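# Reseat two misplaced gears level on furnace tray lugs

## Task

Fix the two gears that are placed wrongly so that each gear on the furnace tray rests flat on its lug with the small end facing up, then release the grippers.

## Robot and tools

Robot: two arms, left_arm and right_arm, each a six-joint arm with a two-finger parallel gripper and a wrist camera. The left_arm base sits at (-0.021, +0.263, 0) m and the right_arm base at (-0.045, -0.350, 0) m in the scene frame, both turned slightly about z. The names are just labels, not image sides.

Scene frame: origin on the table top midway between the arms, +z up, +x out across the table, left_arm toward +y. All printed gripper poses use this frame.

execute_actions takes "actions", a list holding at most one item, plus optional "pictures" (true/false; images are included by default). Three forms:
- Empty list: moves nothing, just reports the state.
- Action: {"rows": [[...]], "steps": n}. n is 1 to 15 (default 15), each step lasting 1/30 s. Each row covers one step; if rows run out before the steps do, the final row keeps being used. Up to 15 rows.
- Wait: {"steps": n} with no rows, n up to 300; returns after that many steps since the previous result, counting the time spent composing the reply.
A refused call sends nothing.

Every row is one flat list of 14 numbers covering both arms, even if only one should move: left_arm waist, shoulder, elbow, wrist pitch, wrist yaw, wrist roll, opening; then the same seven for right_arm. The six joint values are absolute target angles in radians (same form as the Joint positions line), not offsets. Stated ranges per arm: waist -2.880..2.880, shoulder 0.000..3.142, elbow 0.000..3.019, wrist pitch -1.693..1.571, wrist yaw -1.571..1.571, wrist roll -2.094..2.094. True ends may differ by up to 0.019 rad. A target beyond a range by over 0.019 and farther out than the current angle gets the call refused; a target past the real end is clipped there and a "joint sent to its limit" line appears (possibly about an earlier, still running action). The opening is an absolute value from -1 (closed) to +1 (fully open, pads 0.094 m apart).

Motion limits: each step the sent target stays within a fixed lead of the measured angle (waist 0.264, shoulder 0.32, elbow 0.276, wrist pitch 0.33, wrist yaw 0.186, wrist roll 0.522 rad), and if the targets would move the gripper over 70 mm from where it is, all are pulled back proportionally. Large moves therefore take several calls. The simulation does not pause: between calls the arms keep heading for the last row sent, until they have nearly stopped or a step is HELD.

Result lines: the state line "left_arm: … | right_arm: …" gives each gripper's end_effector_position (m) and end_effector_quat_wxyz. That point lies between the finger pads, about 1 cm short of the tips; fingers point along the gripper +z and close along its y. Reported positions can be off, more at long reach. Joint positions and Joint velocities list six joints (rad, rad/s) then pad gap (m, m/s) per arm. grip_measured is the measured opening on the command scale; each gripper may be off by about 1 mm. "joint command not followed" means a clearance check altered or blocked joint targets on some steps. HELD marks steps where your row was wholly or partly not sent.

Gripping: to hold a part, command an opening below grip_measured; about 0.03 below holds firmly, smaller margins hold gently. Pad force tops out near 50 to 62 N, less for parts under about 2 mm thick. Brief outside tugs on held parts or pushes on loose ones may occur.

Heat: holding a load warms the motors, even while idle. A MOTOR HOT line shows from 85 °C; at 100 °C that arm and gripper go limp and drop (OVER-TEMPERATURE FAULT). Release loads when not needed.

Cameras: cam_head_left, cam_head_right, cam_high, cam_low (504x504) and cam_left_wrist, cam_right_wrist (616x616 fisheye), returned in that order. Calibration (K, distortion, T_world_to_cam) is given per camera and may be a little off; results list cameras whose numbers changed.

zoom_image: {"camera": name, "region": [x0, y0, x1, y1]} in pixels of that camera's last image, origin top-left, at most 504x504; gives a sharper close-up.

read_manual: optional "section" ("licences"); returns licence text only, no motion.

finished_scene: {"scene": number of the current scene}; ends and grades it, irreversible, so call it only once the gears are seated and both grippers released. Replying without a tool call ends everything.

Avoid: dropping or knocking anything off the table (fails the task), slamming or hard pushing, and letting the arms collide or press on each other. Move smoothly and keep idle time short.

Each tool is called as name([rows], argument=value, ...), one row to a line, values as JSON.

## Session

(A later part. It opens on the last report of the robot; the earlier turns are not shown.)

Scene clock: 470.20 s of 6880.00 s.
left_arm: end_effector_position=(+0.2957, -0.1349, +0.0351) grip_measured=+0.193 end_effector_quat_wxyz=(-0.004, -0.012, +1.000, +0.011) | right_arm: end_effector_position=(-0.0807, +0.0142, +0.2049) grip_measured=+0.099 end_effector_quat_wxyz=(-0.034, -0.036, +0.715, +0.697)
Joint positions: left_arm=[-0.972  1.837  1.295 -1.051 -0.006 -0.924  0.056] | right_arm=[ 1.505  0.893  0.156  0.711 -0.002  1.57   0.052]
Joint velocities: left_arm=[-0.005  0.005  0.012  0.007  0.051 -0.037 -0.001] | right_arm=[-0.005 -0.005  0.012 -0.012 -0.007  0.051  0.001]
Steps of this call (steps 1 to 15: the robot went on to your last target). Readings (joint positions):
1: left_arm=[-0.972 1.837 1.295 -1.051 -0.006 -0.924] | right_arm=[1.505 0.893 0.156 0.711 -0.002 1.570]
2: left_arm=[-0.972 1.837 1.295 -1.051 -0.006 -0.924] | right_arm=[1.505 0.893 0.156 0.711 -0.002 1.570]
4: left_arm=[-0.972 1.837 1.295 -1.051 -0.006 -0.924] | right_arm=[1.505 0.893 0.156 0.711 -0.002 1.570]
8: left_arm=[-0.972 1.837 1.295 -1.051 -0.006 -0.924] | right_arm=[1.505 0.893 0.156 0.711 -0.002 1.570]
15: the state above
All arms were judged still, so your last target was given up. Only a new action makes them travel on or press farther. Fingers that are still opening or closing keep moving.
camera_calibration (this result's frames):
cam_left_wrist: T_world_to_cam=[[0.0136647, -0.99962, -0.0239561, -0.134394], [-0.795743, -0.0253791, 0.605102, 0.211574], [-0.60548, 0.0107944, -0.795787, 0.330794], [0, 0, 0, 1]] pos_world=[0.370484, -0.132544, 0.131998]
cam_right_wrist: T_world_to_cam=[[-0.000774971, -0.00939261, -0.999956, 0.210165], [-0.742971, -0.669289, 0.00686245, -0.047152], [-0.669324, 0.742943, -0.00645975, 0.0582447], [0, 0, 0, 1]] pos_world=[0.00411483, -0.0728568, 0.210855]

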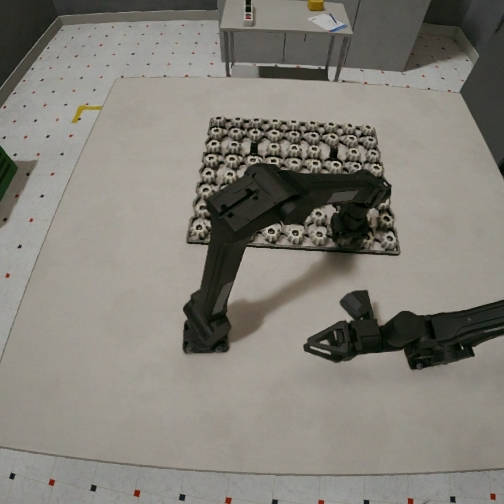

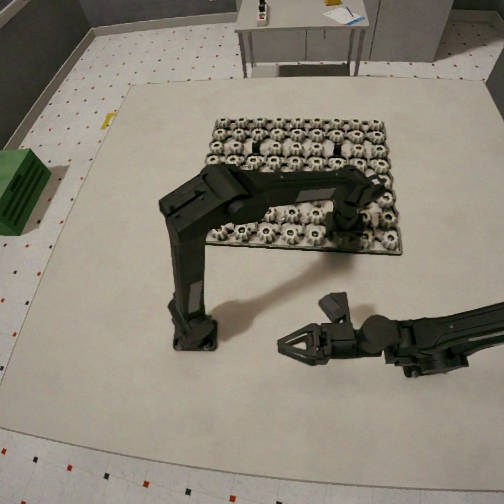

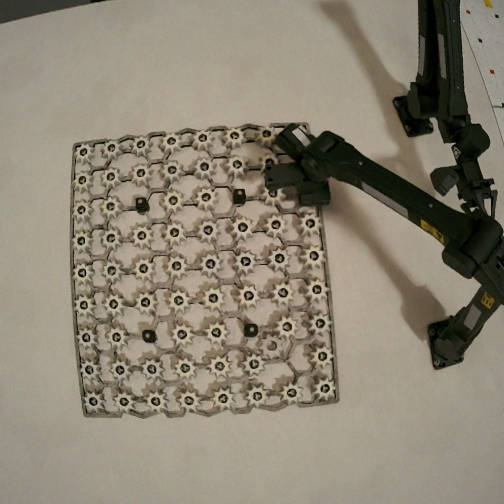

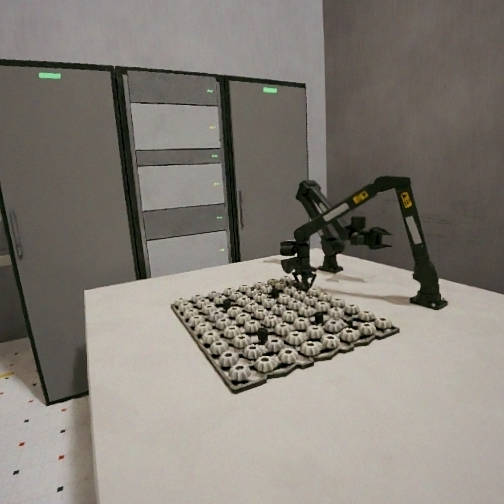

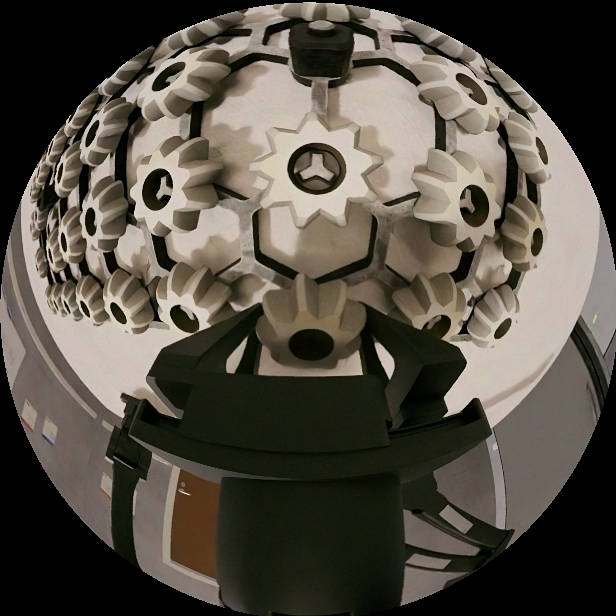

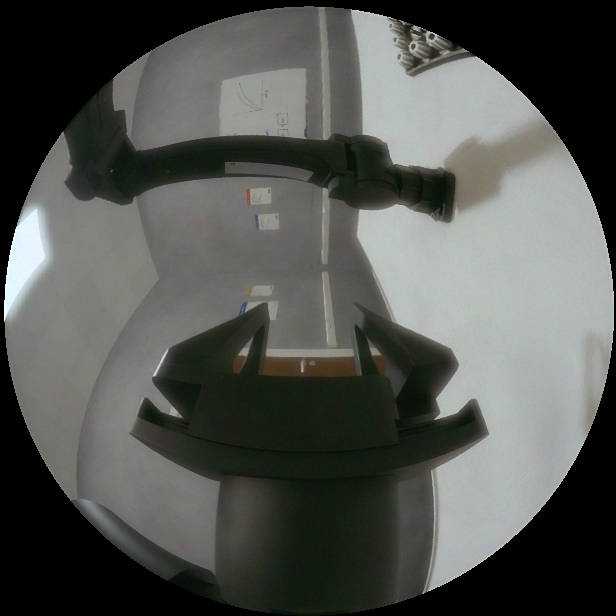

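Engaged on the lug. Lower a bit more, then release and lift.

execute_actions([
  {"rows":[[-0.968,1.875,1.285,-1.0,0,-0.91,0.1,1.5,0.9,0.2,0.7,0,1.58,0.1]]},
], pictures=false)

execute_actions([
  {"rows":[[-0.968,1.86,1.285,-1.0,0,-0.91,0.4,1.5,0.9,0.2,0.7,0,1.58,0.1]]},
], pictures=false)

execute_actions([
  {"rows":[[-0.968,1.76,1.38,-1.15,0,-0.91,0.4,1.5,0.9,0.2,0.7,0,1.58,0.1]]},
], pictures=false)

execute_actions([
  {"steps":15},
])

Scene clock: 483.27 s of 6880.00 s.
left_arm: end_effector_position=(+0.2991, -0.1367, +0.0229) grip_measured=+0.193 end_effector_quat_wxyz=(-0.002, -0.014, +1.000, +0.007) | right_arm: end_effector_position=(-0.0807, +0.0142, +0.2049) grip_measured=+0.099 end_effector_quat_wxyz=(-0.034, -0.036, +0.715, +0.697)
Joint positions: left_arm=[-0.969  1.858  1.289 -1.016 -0.005 -0.924  0.056] | right_arm=[ 1.505  0.893  0.156  0.711 -0.002  1.57   0.052]
Joint velocities: left_arm=[ 0.005 -0.015 -0.002 -0.007 -0.066  0.037  0.   ] | right_arm=[-0.015  0.005 -0.007 -0.007 -0.037  0.022  0.001]
Steps of this call (steps 1 to 90: nothing new was sent; then 9.57 s passed at rest; steps 91 to 105: all 15 steps of this action). Readings (joint positions):
91: left_arm=[-0.972 1.838 1.295 -1.043 -0.006 -0.924] | right_arm=[1.505 0.893 0.156 0.711 -0.002 1.570]
92: left_arm=[-0.972 1.840 1.293 -1.032 -0.006 -0.924] | right_arm=[1.505 0.893 0.156 0.711 -0.002 1.570]
94: left_arm=[-0.970 1.848 1.291 -1.021 -0.006 -0.924] | right_arm=[1.505 0.893 0.156 0.711 -0.002 1.570]
98: left_arm=[-0.969 1.858 1.289 -1.016 -0.005 -0.924] | right_arm=[1.505 0.893 0.156 0.711 -0.002 1.570]
105: the state above

Scene clock: 483.77 s of 6880.00 s.
left_arm: end_effector_position=(+0.2998, -0.1384, +0.0229) grip_measured=+0.398 end_effector_quat_wxyz=(-0.001, -0.014, +1.000, +0.004) | right_arm: end_effector_position=(-0.0807, +0.0142, +0.2049) grip_measured=+0.099 end_effector_quat_wxyz=(-0.034, -0.036, +0.715, +0.697)
Joint positions: left_arm=[-0.969  1.858  1.289 -1.01  -0.002 -0.923  0.066] | right_arm=[ 1.505  0.893  0.156  0.711 -0.002  1.57   0.052]
Joint velocities: left_arm=[-0.005  0.005 -0.002  0.017 -0.037 -0.095 -0.   ] | right_arm=[-0.005 -0.024  0.002 -0.012 -0.007 -0.022  0.001]
Steps of this call (steps 1 to 15: all 15 steps of this action). Readings (joint positions):
1: left_arm=[-0.969 1.858 1.289 -1.016 -0.005 -0.923] | right_arm=[1.505 0.893 0.156 0.711 -0.002 1.570]
2: left_arm=[-0.969 1.858 1.289 -1.014 -0.003 -0.923] | right_arm=[1.505 0.893 0.156 0.711 -0.002 1.570]
4: left_arm=[-0.969 1.858 1.289 -1.011 -0.002 -0.923] | right_arm=[1.505 0.893 0.156 0.711 -0.002 1.570]
8: left_arm=[-0.969 1.858 1.289 -1.010 -0.002 -0.923] | right_arm=[1.505 0.893 0.156 0.711 -0.002 1.570]
15: the state above

Scene clock: 484.27 s of 6880.00 s.
left_arm: end_effector_position=(+0.2972, -0.1363, +0.0906) grip_measured=+0.398 end_effector_quat_wxyz=(+0.004, -0.014, +1.000, -0.007) | right_arm: end_effector_position=(-0.0807, +0.0142, +0.2049) grip_measured=+0.099 end_effector_quat_wxyz=(-0.034, -0.036, +0.715, +0.697)
Joint positions: left_arm=[-0.969  1.755  1.34  -1.141  0.002 -0.923  0.066] | right_arm=[ 1.505  0.893  0.156  0.711 -0.002  1.57   0.052]
Joint velocities: left_arm=[ 0.005 -0.005  0.007 -0.032 -0.022 -0.022 -0.001] | right_arm=[-0.005 -0.005 -0.012 -0.002 -0.037 -0.022  0.001]
Steps of this call (steps 1 to 15: all 15 steps of this action). Readings (joint positions):
1: left_arm=[-0.969 1.856 1.293 -1.029 -0.002 -0.923] | right_arm=[1.505 0.893 0.156 0.711 -0.002 1.570]
2: left_arm=[-0.969 1.852 1.297 -1.065 -0.000 -0.923] | right_arm=[1.505 0.893 0.156 0.711 -0.002 1.570]
4: left_arm=[-0.969 1.831 1.303 -1.110 0.002 -0.923] | right_arm=[1.505 0.893 0.156 0.711 -0.002 1.570]
8: left_arm=[-0.969 1.780 1.321 -1.139 0.002 -0.923] | right_arm=[1.505 0.893 0.156 0.711 -0.002 1.570]
15: the state above

Scene clock: 484.77 s of 6880.00 s.
left_arm: end_effector_position=(+0.2971, -0.1361, +0.0906) grip_measured=+0.398 end_effector_quat_wxyz=(+0.004, -0.014, +1.000, -0.006) | right_arm: end_effector_position=(-0.0807, +0.0142, +0.2049) grip_measured=+0.099 end_effector_quat_wxyz=(-0.034, -0.036, +0.715, +0.697)
Joint positions: left_arm=[-0.969  1.755  1.34  -1.142  0.002 -0.923  0.066] | right_arm=[ 1.505  0.893  0.156  0.711 -0.002  1.57   0.052]
Joint velocities: left_arm=[-0.024 -0.005 -0.017 -0.002 -0.037 -0.007 -0.001] | right_arm=[-0.005  0.005 -0.012 -0.002 -0.022  0.037  0.001]
Steps of this call (steps 1 to 15: the robot went on to your last target). Readings (joint positions):
1: left_arm=[-0.969 1.755 1.340 -1.142 0.002 -0.923] | right_arm=[1.505 0.893 0.156 0.711 -0.002 1.570]
2: left_arm=[-0.969 1.755 1.340 -1.142 0.002 -0.923] | right_arm=[1.505 0.893 0.156 0.711 -0.002 1.570]
4: left_arm=[-0.969 1.755 1.340 -1.142 0.002 -0.923] | right_arm=[1.505 0.893 0.156 0.711 -0.002 1.570]
8: left_arm=[-0.969 1.755 1.340 -1.142 0.002 -0.923] | right_arm=[1.505 0.893 0.156 0.711 -0.002 1.570]
15: the state above
All arms were judged still, so your last target was given up. Only a new action makes them travel on or press farther. Fingers that are still opening or closing keep moving.
camera_calibration (this result's frames):
cam_left_wrist: T_world_to_cam=[[0.0168632, -0.999812, 0.00955019, -0.13835], [-0.805151, -0.00791548, 0.593017, 0.185347], [-0.59283, -0.0176895, -0.805133, 0.369014], [0, 0, 0, 1]] pos_world=[0.370328, -0.13033, 0.188513]
cam_right_wrist: T_world_to_cam=[[-0.000774971, -0.00939261, -0.999956, 0.210165], [-0.742971, -0.669289, 0.00686245, -0.047152], [-0.669324, 0.742943, -0.00645975, 0.0582447], [0, 0, 0, 1]] pos_world=[0.00411483, -0.0728568, 0.210855]

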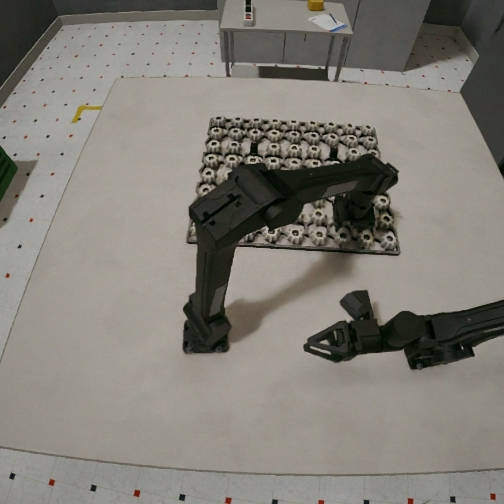

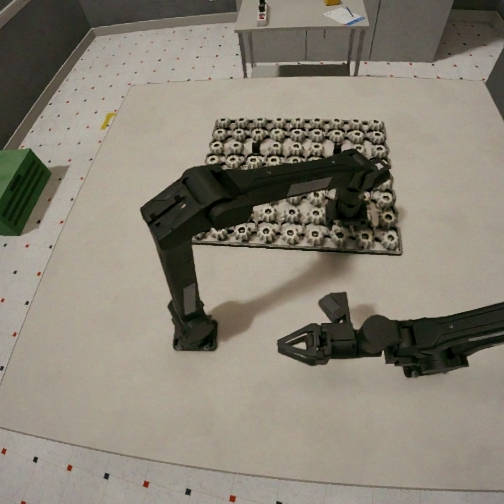

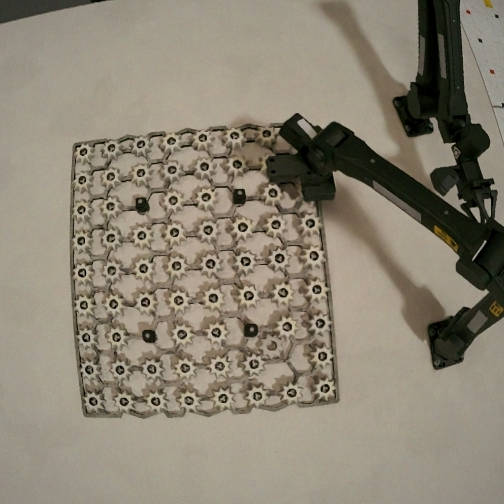

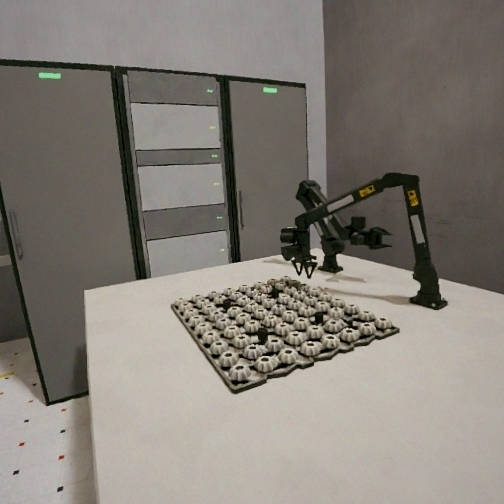

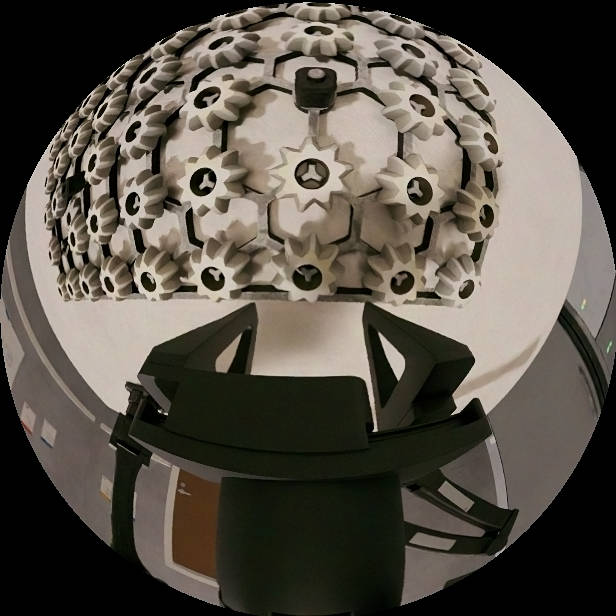

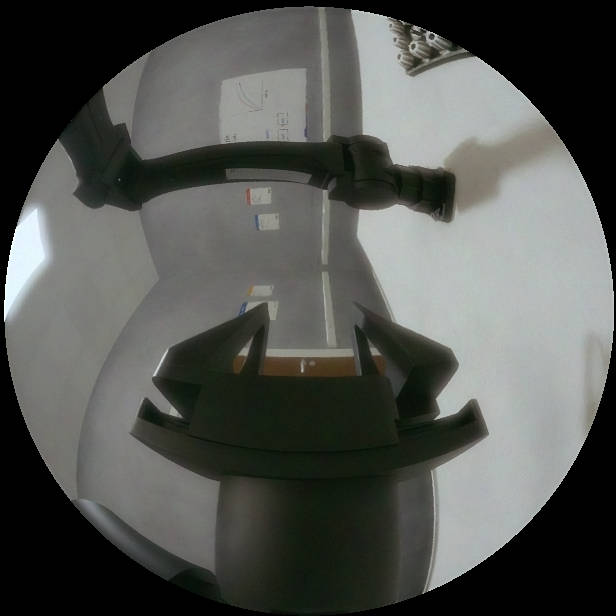

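execute_actions([
  {"rows":[[-0.6,1.6,1.25,-1.2,0,-0.5,0.36,1.1,1.0,0.2,0.9,0,0.5,0.4]]},
], pictures=false)

execute_actions([
  {"rows":[[-0.214,1.62,1.12,-1.05,0,-0.15,0.36,0.873,1.046,0.17,0.935,0,-0.6,0.4]]},
], pictures=false)

execute_actions([
  {"rows":[[-0.214,1.62,1.12,-1.05,0,-0.15,0.36,0.873,1.046,0.17,0.935,0,-1.58,0.4]]},
])

Scene clock: 499.00 s of 6880.00 s.
left_arm: end_effector_position=(+0.3994, +0.0489, +0.1328) grip_measured=+0.362 end_effector_quat_wxyz=(+0.017, -0.042, +0.999, -0.008) | right_arm: end_effector_position=(+0.0713, +0.0085, +0.2122) grip_measured=+0.398 end_effector_quat_wxyz=(+0.435, -0.228, +0.655, +0.575)
Joint positions: left_arm=[-0.544  1.606  1.264 -1.191 -0.004 -0.556  0.064] | right_arm=[1.095 1.004 0.166 0.877 0.002 0.588 0.066]
Joint velocities: left_arm=[-0.015 -0.132 -0.002 -0.002 -0.022  0.3   -0.   ] | right_arm=[ 0.005 -0.015 -0.007 -0.012 -0.051 -0.593 -0.001]
Steps of this call (steps 1 to 90: nothing new was sent; then 10.73 s passed at rest; steps 91 to 105: all 15 steps of this action). Readings (joint positions):
91: left_arm=[-0.962 1.751 1.336 -1.143 0.004 -0.894] | right_arm=[1.486 0.900 0.156 0.734 -0.010 1.507]
92: left_arm=[-0.951 1.744 1.326 -1.146 0.005 -0.859] | right_arm=[1.432 0.920 0.156 0.776 -0.011 1.424]
94: left_arm=[-0.902 1.721 1.303 -1.157 0.005 -0.798] | right_arm=[1.281 0.963 0.164 0.834 -0.008 1.259]
98: left_arm=[-0.746 1.676 1.279 -1.173 0.005 -0.694] | right_arm=[1.076 1.003 0.166 0.869 0.005 0.880]
105: the state above

Scene clock: 499.50 s of 6880.00 s.
left_arm: end_effector_position=(+0.4247, +0.2202, +0.0830) grip_measured=+0.362 end_effector_quat_wxyz=(+0.012, -0.050, +0.999, -0.000) | right_arm: end_effector_position=(+0.1507, -0.0246, +0.2065) grip_measured=+0.399 end_effector_quat_wxyz=(+0.695, -0.482, +0.501, +0.187)
Joint positions: left_arm=[-0.169  1.608  1.125 -1.063 -0.003 -0.197  0.064] | right_arm=[ 0.868  1.044  0.166  0.912  0.002 -0.504  0.066]
Joint velocities: left_arm=[-0.22   0.005 -0.002  0.007  0.007  0.183  0.   ] | right_arm=[-0.005 -0.005  0.002  0.002  0.007 -0.564  0.   ]
Steps of this call (steps 1 to 15: all 15 steps of this action). Readings (joint positions):
1: left_arm=[-0.537 1.602 1.256 -1.179 0.000 -0.524] | right_arm=[1.076 1.007 0.166 0.883 -0.008 0.507]
2: left_arm=[-0.527 1.597 1.243 -1.155 0.003 -0.488] | right_arm=[1.024 1.014 0.166 0.895 -0.009 0.407]
4: left_arm=[-0.472 1.596 1.211 -1.123 0.003 -0.427] | right_arm=[0.908 1.031 0.166 0.908 0.000 0.212]
8: left_arm=[-0.303 1.599 1.153 -1.079 0.003 -0.308] | right_arm=[0.854 1.044 0.166 0.910 0.004 -0.177]
15: the state above

Scene clock: 500.00 s of 6880.00 s.
left_arm: end_effector_position=(+0.4225, +0.1985, +0.0830) grip_measured=+0.362 end_effector_quat_wxyz=(+0.013, -0.011, +1.000, -0.001) | right_arm: end_effector_position=(+0.1507, -0.0246, +0.2066) grip_measured=+0.399 end_effector_quat_wxyz=(+0.699, -0.663, +0.208, -0.169)
Joint positions: left_arm=[-0.217  1.608  1.125 -1.061 -0.002 -0.166  0.064] | right_arm=[ 0.868  1.044  0.166  0.913  0.002 -1.503  0.066]
Joint velocities: left_arm=[ 0.015  0.005  0.002 -0.012  0.037  0.051  0.001] | right_arm=[-0.005 -0.015 -0.002 -0.032 -0.007 -0.447 -0.001]
Steps of this call (steps 1 to 15: all 15 steps of this action). Readings (joint positions):
1: left_arm=[-0.178 1.608 1.125 -1.061 -0.003 -0.191] | right_arm=[0.868 1.044 0.166 0.912 0.002 -0.584]
2: left_arm=[-0.187 1.608 1.125 -1.061 -0.003 -0.185] | right_arm=[0.868 1.044 0.166 0.913 0.002 -0.683]
4: left_arm=[-0.205 1.608 1.125 -1.061 -0.002 -0.178] | right_arm=[0.868 1.044 0.166 0.913 0.002 -0.878]
8: left_arm=[-0.217 1.608 1.125 -1.061 -0.002 -0.169] | right_arm=[0.868 1.044 0.166 0.913 0.002 -1.250]
15: the state above
camera_calibration (this result's frames):
cam_left_wrist: T_world_to_cam=[[0.011616, -0.999933, -0.0000063677, 0.197249], [-0.816477, -0.00948853, 0.5773, 0.299921], [-0.577261, -0.00670074, -0.816532, 0.435392], [0, 0, 0, 1]] pos_world=[0.493923, 0.202999, 0.182368]
cam_right_wrist: T_world_to_cam=[[0.0513187, -0.0521211, 0.997321, -0.209896], [0.384703, -0.920539, -0.0679039, -0.0618822], [0.921613, 0.387157, -0.0271897, -0.00227259], [0, 0, 0, 1]] pos_world=[0.0366723, -0.0670252, 0.20507]

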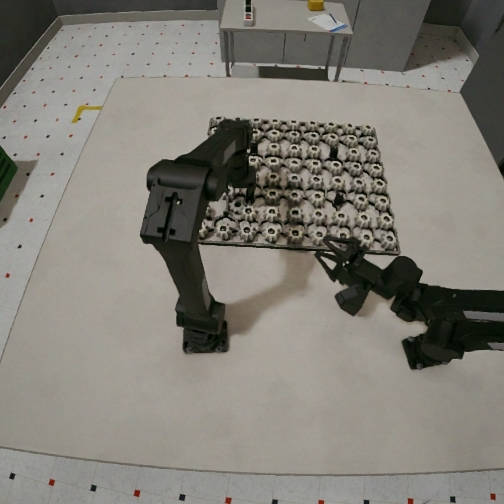

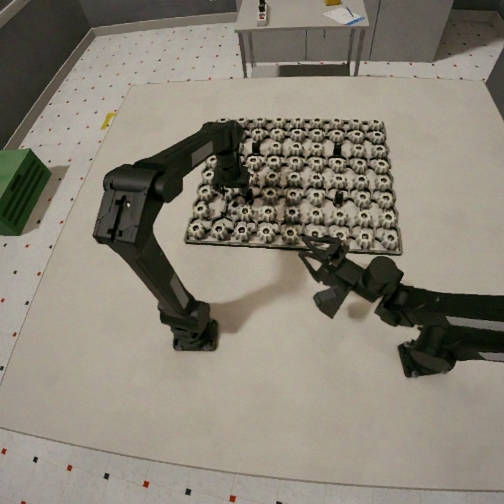

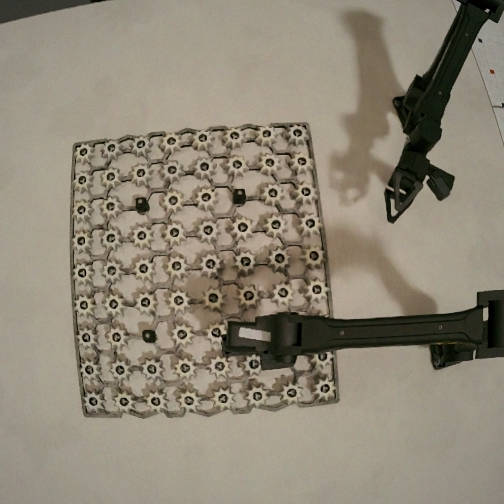

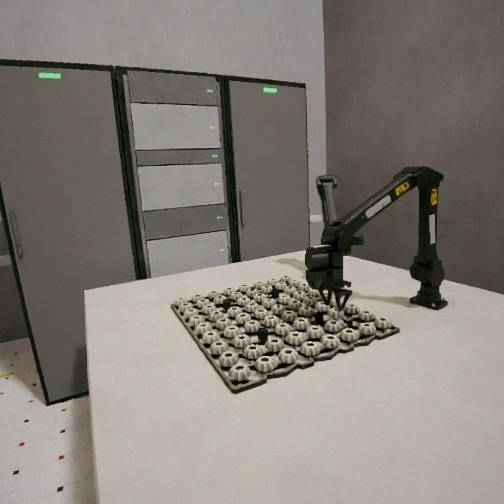

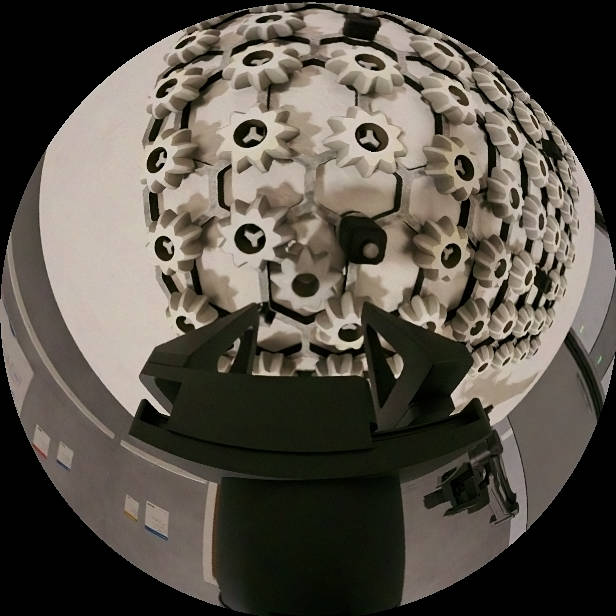

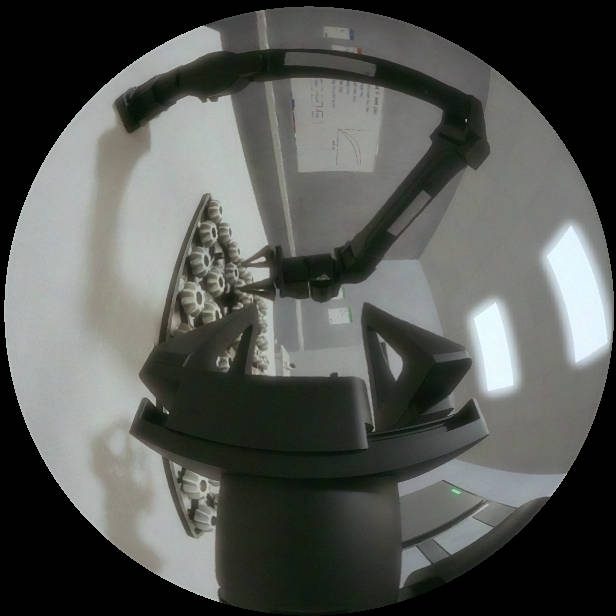

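execute_actions([
  {"rows":[[-0.206,1.63,1.085,-1.04,0,-0.15,0.36,0.873,1.046,0.17,0.9,0,-1.58,0.4]]},
], pictures=false)

execute_actions([
  {"rows":[[-0.206,1.70,1.024,-0.90,0,-0.15,0.36,0.873,1.046,0.17,0.9,0,-1.58,0.4]]},
], pictures=false)

execute_actions([
  {"rows":[[-0.206,1.70,1.024,-0.90,0,-0.15,0.05,0.873,1.046,0.17,0.9,0,-1.58,0.4]]},
])

execute_actions([
  {"rows":[[-0.206,1.60,1.13,-1.07,0,-0.15,0.05,0.873,1.046,0.17,0.9,0,-1.58,0.4]]},
])

Scene clock: 516.63 s of 6880.00 s.
left_arm: end_effector_position=(+0.4103, +0.2012, +0.0692) grip_measured=+0.362 end_effector_quat_wxyz=(-0.001, -0.011, +1.000, +0.001) | right_arm: end_effector_position=(+0.1507, -0.0246, +0.2062) grip_measured=+0.399 end_effector_quat_wxyz=(+0.693, -0.670, +0.187, -0.192)
Joint positions: left_arm=[-0.215  1.613  1.09  -1.05  -0.002 -0.164  0.064] | right_arm=[ 0.868  1.044  0.166  0.911  0.002 -1.569  0.066]
Joint velocities: left_arm=[-0.015  0.015 -0.002 -0.002  0.022  0.022  0.   ] | right_arm=[-0.015 -0.034 -0.012  0.007 -0.007  0.037  0.   ]
Steps of this call (steps 1 to 30: the robot went on to your last target; steps 31 to 90: nothing new was sent; then 13.13 s passed at rest; steps 91 to 105: all 15 steps of this action). Readings (joint positions):
91: left_arm=[-0.217 1.608 1.122 -1.057 -0.002 -0.165] | right_arm=[0.868 1.044 0.166 0.913 0.002 -1.569]
92: left_arm=[-0.217 1.608 1.116 -1.053 -0.002 -0.165] | right_arm=[0.868 1.044 0.166 0.912 0.002 -1.569]
94: left_arm=[-0.216 1.610 1.103 -1.050 -0.002 -0.164] | right_arm=[0.868 1.044 0.166 0.911 0.002 -1.569]
98: left_arm=[-0.215 1.613 1.090 -1.050 -0.002 -0.164] | right_arm=[0.868 1.044 0.166 0.911 0.002 -1.569]
105: the state above

Scene clock: 517.13 s of 6880.00 s.
left_arm: end_effector_position=(+0.4206, +0.2003, +0.0301) grip_measured=+0.362 end_effector_quat_wxyz=(+0.018, -0.022, +1.000, -0.004) | right_arm: end_effector_position=(+0.1507, -0.0246, +0.2062) grip_measured=+0.399 end_effector_quat_wxyz=(+0.693, -0.670, +0.187, -0.192)
Joint positions: left_arm=[-0.212  1.673  1.045 -0.905  0.003 -0.184  0.064] | right_arm=[ 0.868  1.044  0.166  0.911  0.002 -1.569  0.066]
Joint velocities: left_arm=[ 0.005  0.005  0.012 -0.027  0.022 -0.007 -0.   ] | right_arm=[-0.015 -0.005  0.012 -0.017 -0.022 -0.007  0.   ]
Steps of this call (steps 1 to 15: all 15 steps of this action). Readings (joint positions):
1: left_arm=[-0.215 1.616 1.082 -1.024 -0.002 -0.164] | right_arm=[0.868 1.044 0.166 0.911 0.002 -1.569]
2: left_arm=[-0.215 1.619 1.071 -0.979 -0.002 -0.164] | right_arm=[0.868 1.044 0.166 0.911 0.002 -1.569]
4: left_arm=[-0.215 1.644 1.052 -0.930 -0.002 -0.164] | right_arm=[0.868 1.044 0.166 0.911 0.002 -1.569]
8: left_arm=[-0.212 1.673 1.045 -0.905 0.003 -0.184] | right_arm=[0.868 1.044 0.166 0.911 0.002 -1.569]
15: the state above

Scene clock: 517.63 s of 6880.00 s.
left_arm: end_effector_position=(+0.4207, +0.2015, +0.0334) grip_measured=+0.053 end_effector_quat_wxyz=(+0.022, -0.016, +1.000, -0.003) | right_arm: end_effector_position=(+0.1507, -0.0246, +0.2062) grip_measured=+0.399 end_effector_quat_wxyz=(+0.693, -0.670, +0.187, -0.192)
Joint positions: left_arm=[-0.211  1.664  1.043 -0.905 -0.    -0.169  0.049] | right_arm=[ 0.868  1.044  0.166  0.911  0.002 -1.569  0.066]
Joint velocities: left_arm=[-0.005 -0.015 -0.007 -0.007 -0.007  0.007 -0.   ] | right_arm=[-0.005  0.005  0.007 -0.002 -0.051 -0.051 -0.   ]
Steps of this call (steps 1 to 15: all 15 steps of this action). Readings (joint positions):
1: left_arm=[-0.212 1.673 1.045 -0.905 -0.002 -0.184] | right_arm=[0.868 1.044 0.166 0.911 0.002 -1.569]
2: left_arm=[-0.211 1.669 1.046 -0.908 -0.001 -0.182] | right_arm=[0.868 1.044 0.166 0.911 0.002 -1.569]
4: left_arm=[-0.211 1.661 1.045 -0.905 -0.000 -0.175] | right_arm=[0.868 1.044 0.166 0.911 0.002 -1.569]
8: left_arm=[-0.211 1.664 1.043 -0.905 -0.000 -0.170] | right_arm=[0.868 1.044 0.166 0.911 0.002 -1.569]
15: the state above
camera_calibration (this result's frames):
cam_left_wrist: T_world_to_cam=[[0.0210722, -0.99977, 0.00409879, 0.196109], [-0.826595, -0.0151157, 0.562595, 0.333011], [-0.562403, -0.0152432, -0.826723, 0.389662], [0, 0, 0, 1]] pos_world=[0.49028, 0.207037, 0.133988]
cam_right_wrist: T_world_to_cam=[[-0.00423456, -0.0165687, 0.999854, -0.200703], [0.384896, -0.922859, -0.0136627, -0.0731735], [0.92295, 0.384782, 0.0102851, -0.0102839], [0, 0, 0, 1]] pos_world=[0.0368058, -0.0668972, 0.199779]

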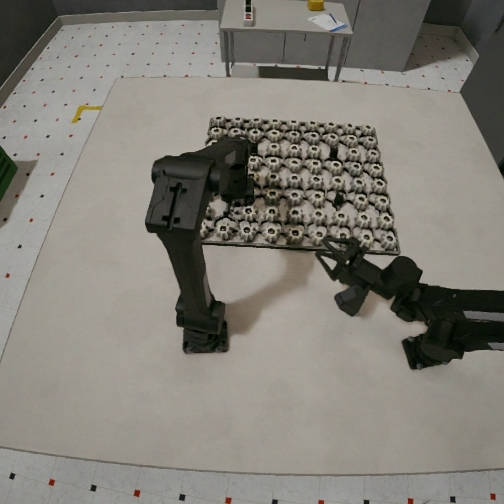

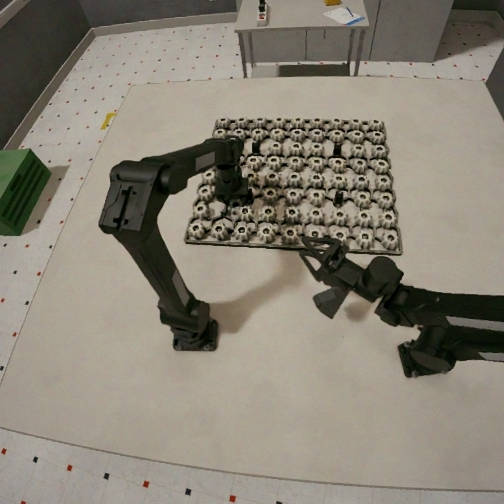

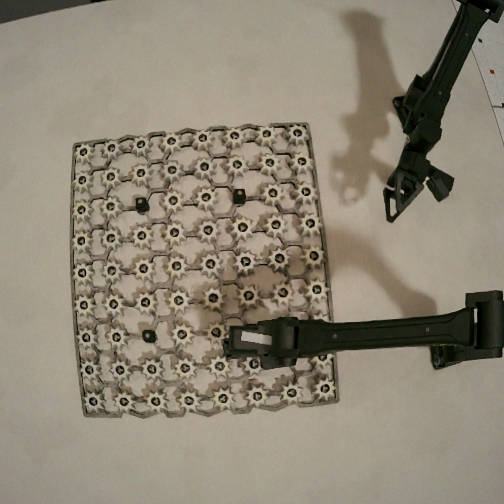

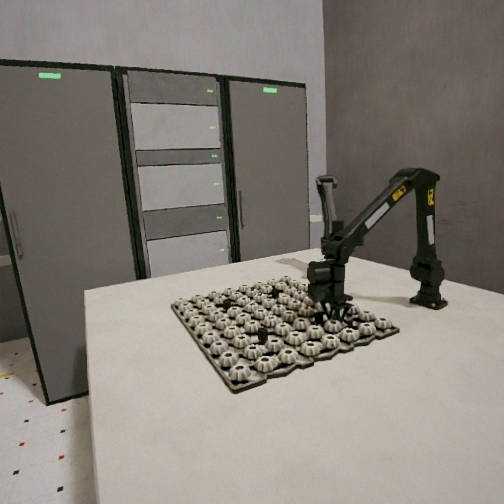

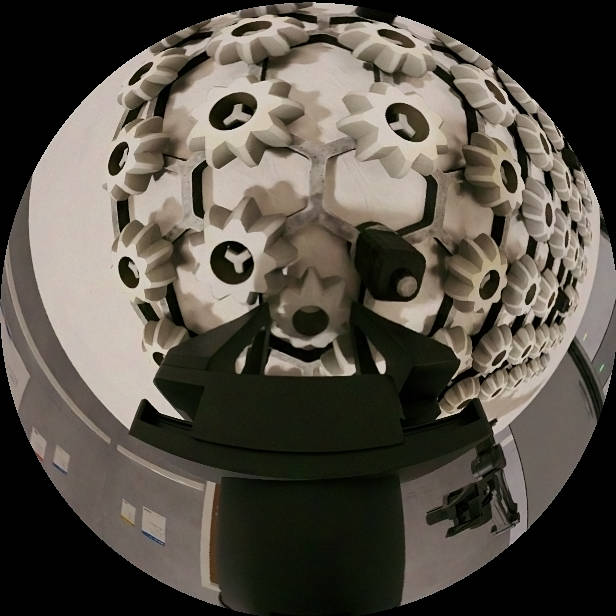

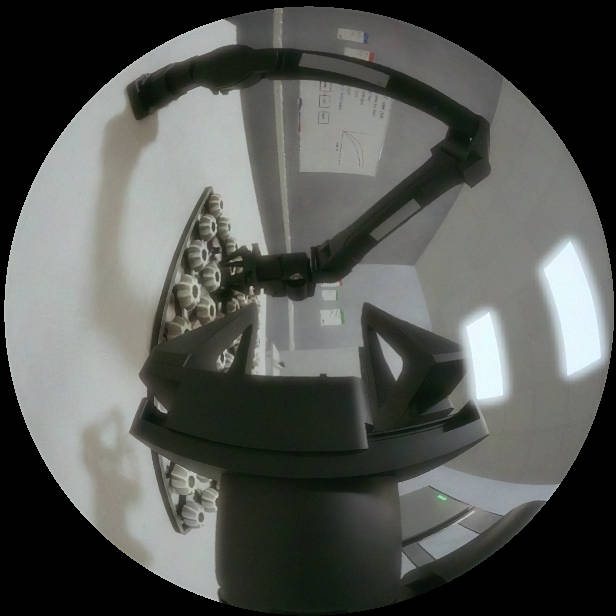

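Scene clock: 518.13 s of 6880.00 s.
left_arm: end_effector_position=(+0.4055, +0.2036, +0.0715) grip_measured=+0.052 end_effector_quat_wxyz=(-0.005, -0.014, +1.000, +0.001) | right_arm: end_effector_position=(+0.1507, -0.0246, +0.2062) grip_measured=+0.399 end_effector_quat_wxyz=(+0.693, -0.670, +0.187, -0.192)
Joint positions: left_arm=[-0.211  1.603  1.084 -1.061  0.    -0.165  0.049] | right_arm=[ 0.868  1.044  0.166  0.911  0.002 -1.569  0.066]
Joint velocities: left_arm=[ 0.005 -0.005 -0.002  0.002  0.037 -0.022  0.   ] | right_arm=[-0.015 -0.005  0.022  0.007 -0.051 -0.051  0.   ]
Steps of this call (steps 1 to 15: all 15 steps of this action). Readings (joint positions):
1: left_arm=[-0.211 1.661 1.051 -0.932 0.000 -0.168] | right_arm=[0.868 1.044 0.166 0.911 0.002 -1.569]
2: left_arm=[-0.211 1.659 1.060 -0.981 0.000 -0.167] | right_arm=[0.868 1.044 0.166 0.911 0.002 -1.569]
4: left_arm=[-0.211 1.641 1.069 -1.033 0.000 -0.167] | right_arm=[0.868 1.044 0.166 0.911 0.002 -1.569]
8: left_arm=[-0.211 1.608 1.079 -1.059 0.000 -0.166] | right_arm=[0.868 1.044 0.166 0.911 0.002 -1.569]
15: the state above
camera_calibration (this result's frames):
cam_left_wrist: T_world_to_cam=[[0.0168689, -0.999849, -0.00410902, 0.200625], [-0.795045, -0.0159054, 0.606342, 0.283231], [-0.606316, -0.00696148, -0.795194, 0.426522], [0, 0, 0, 1]] pos_world=[0.480404, 0.208069, 0.168257]
cam_right_wrist: T_world_to_cam=[[-0.00423456, -0.0165687, 0.999854, -0.200703], [0.384896, -0.922859, -0.0136627, -0.0731735], [0.92295, 0.384782, 0.0102851, -0.0102839], [0, 0, 0, 1]] pos_world=[0.0368058, -0.0668972, 0.199779]

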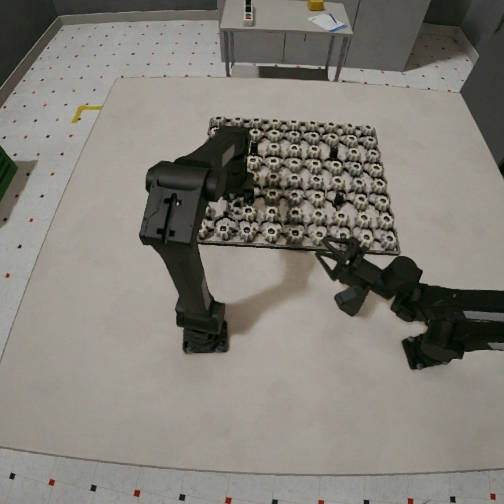

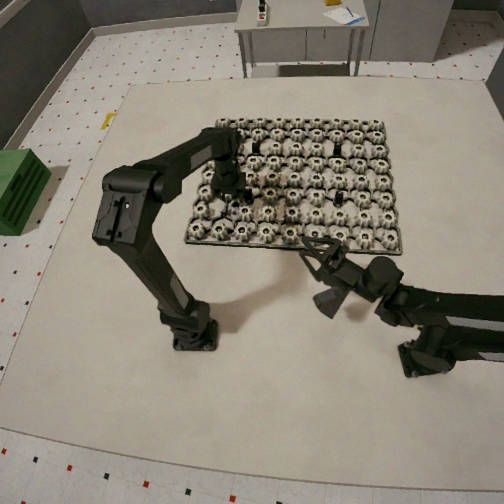

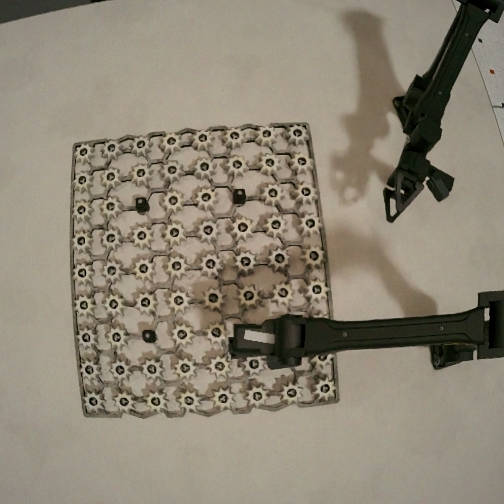

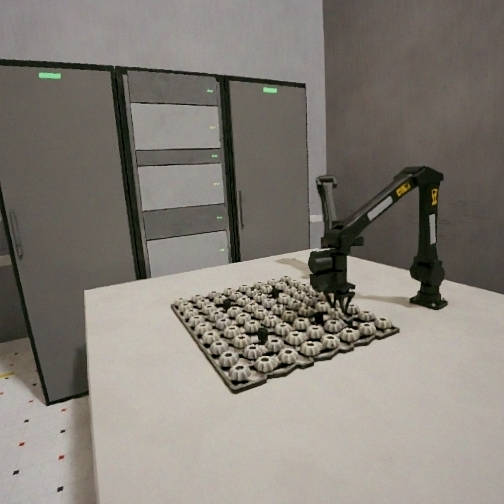

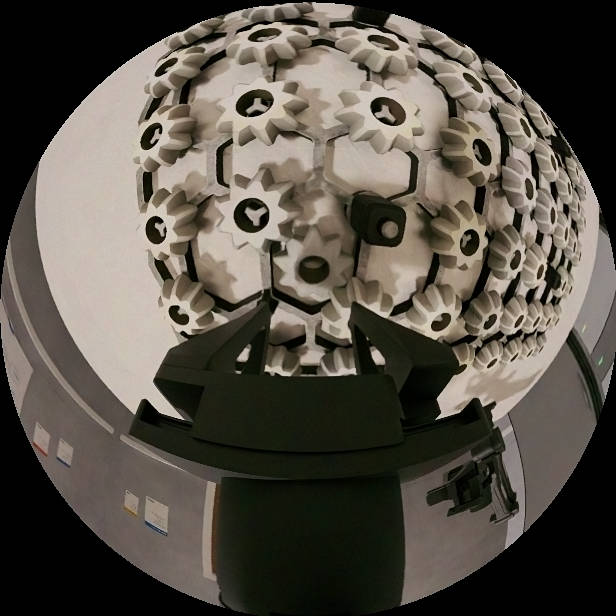

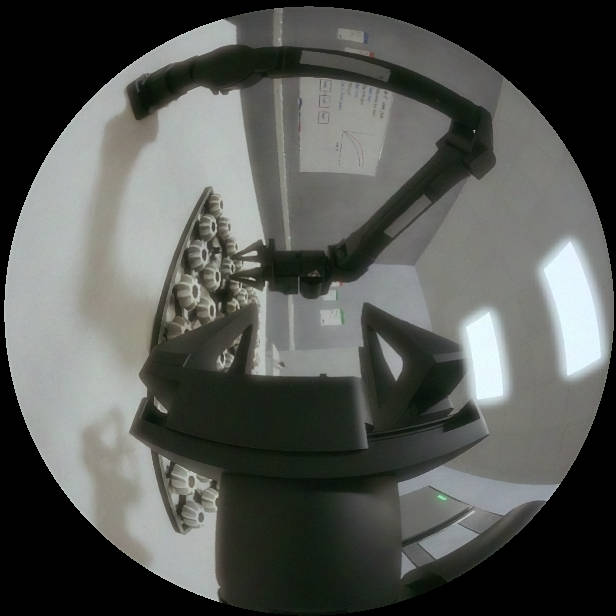

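execute_actions([
  {"rows":[[-0.222,1.63,1.085,-1.03,0,-0.86,0.36,0.873,1.046,0.17,0.9,0,-1.58,0.4]]},
], pictures=false)

execute_actions([
  {"rows":[[-0.222,1.665,1.055,-0.97,0,-0.86,0.36,0.873,1.046,0.17,0.9,0,-1.58,0.4]]},
], pictures=false)

execute_actions([
  {"rows":[[-0.222,1.703,1.026,-0.90,0,-0.86,0.36,0.873,1.046,0.17,0.9,0,-1.58,0.4]]},
])

Scene clock: 534.90 s of 6880.00 s.
left_arm: end_effector_position=(+0.4101, +0.2021, +0.0688) grip_measured=+0.358 end_effector_quat_wxyz=(+0.002, -0.333, +0.943, -0.001) | right_arm: end_effector_position=(+0.1507, -0.0246, +0.2062) grip_measured=+0.399 end_effector_quat_wxyz=(+0.693, -0.670, +0.187, -0.192)
Joint positions: left_arm=[-0.213  1.609  1.084 -1.04   0.    -0.818  0.064] | right_arm=[ 0.868  1.044  0.166  0.911  0.002 -1.569  0.066]
Joint velocities: left_arm=[ 0.005 -0.015 -0.012  0.007 -0.037 -0.168 -0.   ] | right_arm=[-0.015 -0.005 -0.002 -0.002 -0.051 -0.022 -0.001]
Steps of this call (steps 1 to 15: the robot went on to your last target; steps 16 to 90: nothing new was sent; then 13.27 s passed at rest; steps 91 to 105: all 15 steps of this action). Readings (joint positions):
91: left_arm=[-0.211 1.603 1.084 -1.058 0.000 -0.239] | right_arm=[0.868 1.044 0.166 0.911 0.002 -1.569]
92: left_arm=[-0.212 1.603 1.084 -1.052 0.000 -0.338] | right_arm=[0.868 1.044 0.166 0.911 0.002 -1.569]
94: left_arm=[-0.213 1.605 1.084 -1.043 0.000 -0.517] | right_arm=[0.868 1.044 0.166 0.911 0.002 -1.569]
98: left_arm=[-0.213 1.609 1.084 -1.040 0.000 -0.712] | right_arm=[0.868 1.044 0.166 0.911 0.002 -1.569]
105: the state above

Scene clock: 535.40 s of 6880.00 s.
left_arm: end_effector_position=(+0.4112, +0.2020, +0.0425) grip_measured=+0.358 end_effector_quat_wxyz=(-0.001, -0.345, +0.939, +0.001) | right_arm: end_effector_position=(+0.1507, -0.0246, +0.2062) grip_measured=+0.399 end_effector_quat_wxyz=(+0.693, -0.670, +0.187, -0.192)
Joint positions: left_arm=[-0.213  1.655  1.06  -0.98   0.    -0.844  0.064] | right_arm=[ 0.868  1.044  0.166  0.911  0.002 -1.569  0.066]
Joint velocities: left_arm=[-0.005 -0.005 -0.012 -0.002  0.007 -0.037 -0.   ] | right_arm=[-0.005 -0.015 -0.012  0.002  0.007 -0.022  0.002]
Steps of this call (steps 1 to 15: all 15 steps of this action). Readings (joint positions):
1: left_arm=[-0.213 1.611 1.081 -1.030 0.000 -0.823] | right_arm=[0.868 1.044 0.166 0.911 0.002 -1.569]
2: left_arm=[-0.213 1.613 1.078 -1.011 0.000 -0.828] | right_arm=[0.868 1.044 0.166 0.911 0.002 -1.569]
4: left_arm=[-0.213 1.626 1.073 -0.989 0.000 -0.834] | right_arm=[0.868 1.044 0.166 0.911 0.002 -1.569]
8: left_arm=[-0.213 1.650 1.064 -0.981 0.000 -0.840] | right_arm=[0.868 1.044 0.166 0.911 0.002 -1.569]
15: the state above

Scene clock: 535.90 s of 6880.00 s.
left_arm: end_effector_position=(+0.4128, +0.2013, +0.0214) grip_measured=+0.358 end_effector_quat_wxyz=(+0.003, -0.349, +0.937, -0.002) | right_arm: end_effector_position=(+0.1507, -0.0246, +0.2062) grip_measured=+0.399 end_effector_quat_wxyz=(+0.693, -0.670, +0.187, -0.192)
Joint positions: left_arm=[-0.213  1.686  1.035 -0.912  0.001 -0.853  0.064] | right_arm=[ 0.868  1.044  0.166  0.911  0.002 -1.569  0.066]
Joint velocities: left_arm=[-0.005 -0.005 -0.007 -0.007  0.037 -0.037 -0.001] | right_arm=[ 0.005 -0.005 -0.002 -0.007  0.037  0.007  0.   ]
Steps of this call (steps 1 to 15: all 15 steps of this action). Readings (joint positions):
1: left_arm=[-0.213 1.655 1.057 -0.967 0.000 -0.845] | right_arm=[0.868 1.044 0.166 0.911 0.002 -1.569]
2: left_arm=[-0.213 1.657 1.052 -0.945 0.000 -0.845] | right_arm=[0.868 1.044 0.166 0.911 0.002 -1.569]
4: left_arm=[-0.213 1.666 1.044 -0.921 -0.001 -0.845] | right_arm=[0.868 1.044 0.166 0.911 0.002 -1.569]
8: left_arm=[-0.213 1.685 1.035 -0.912 0.000 -0.848] | right_arm=[0.868 1.044 0.166 0.911 0.002 -1.569]
15: the state above
camera_calibration (this result's frames):
cam_left_wrist: T_world_to_cam=[[0.645762, -0.76353, 0.00371144, -0.109347], [-0.615127, -0.517357, 0.594946, 0.346264], [-0.452338, -0.386476, -0.803757, 0.404068], [0, 0, 0, 1]] pos_world=[0.466384, 0.251815, 0.119171]
cam_right_wrist: T_world_to_cam=[[-0.00423456, -0.0165687, 0.999854, -0.200703], [0.384896, -0.922859, -0.0136627, -0.0731735], [0.92295, 0.384782, 0.0102851, -0.0102839], [0, 0, 0, 1]] pos_world=[0.0368058, -0.0668972, 0.199779]

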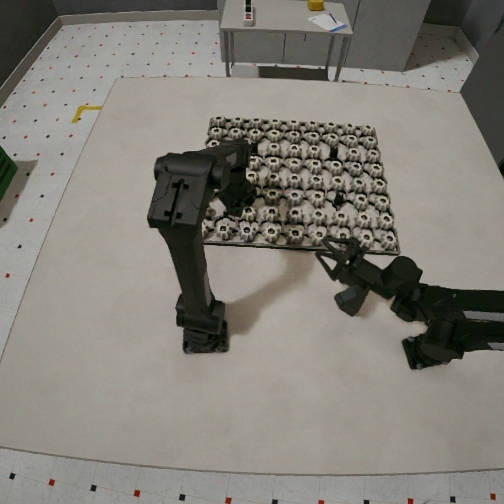

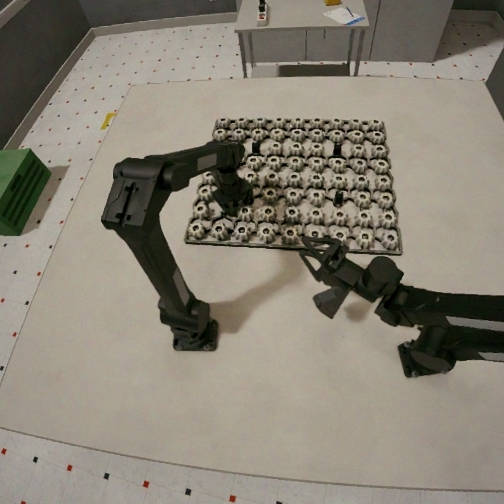

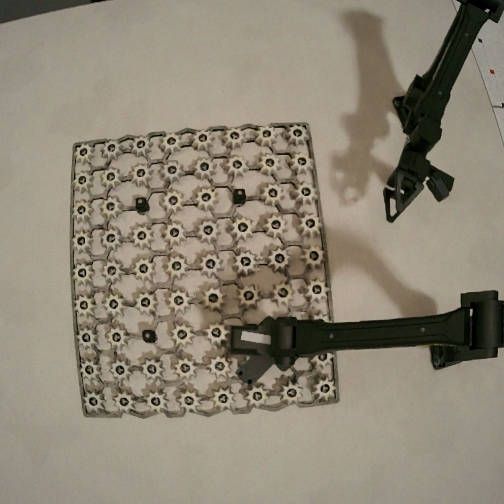

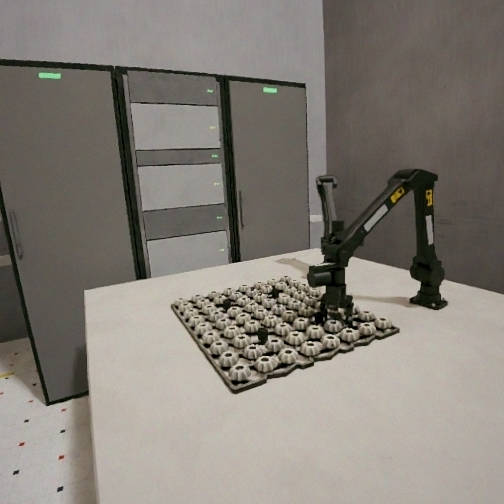

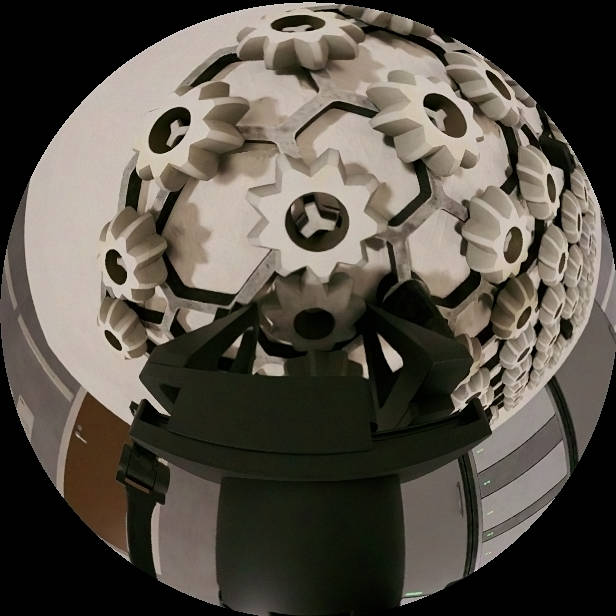

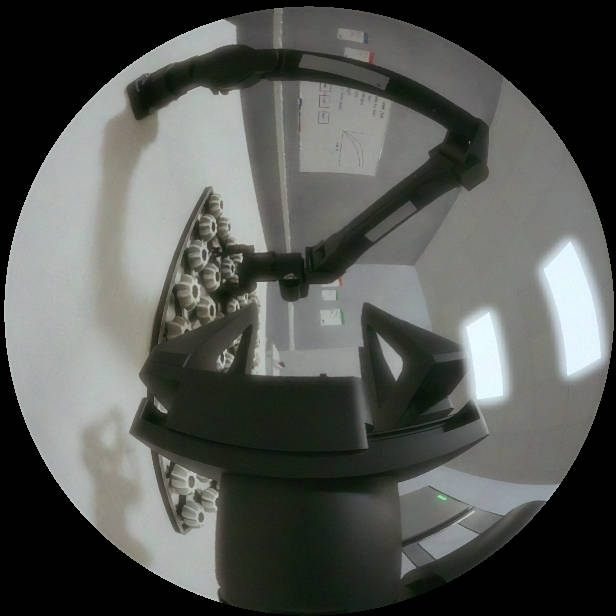

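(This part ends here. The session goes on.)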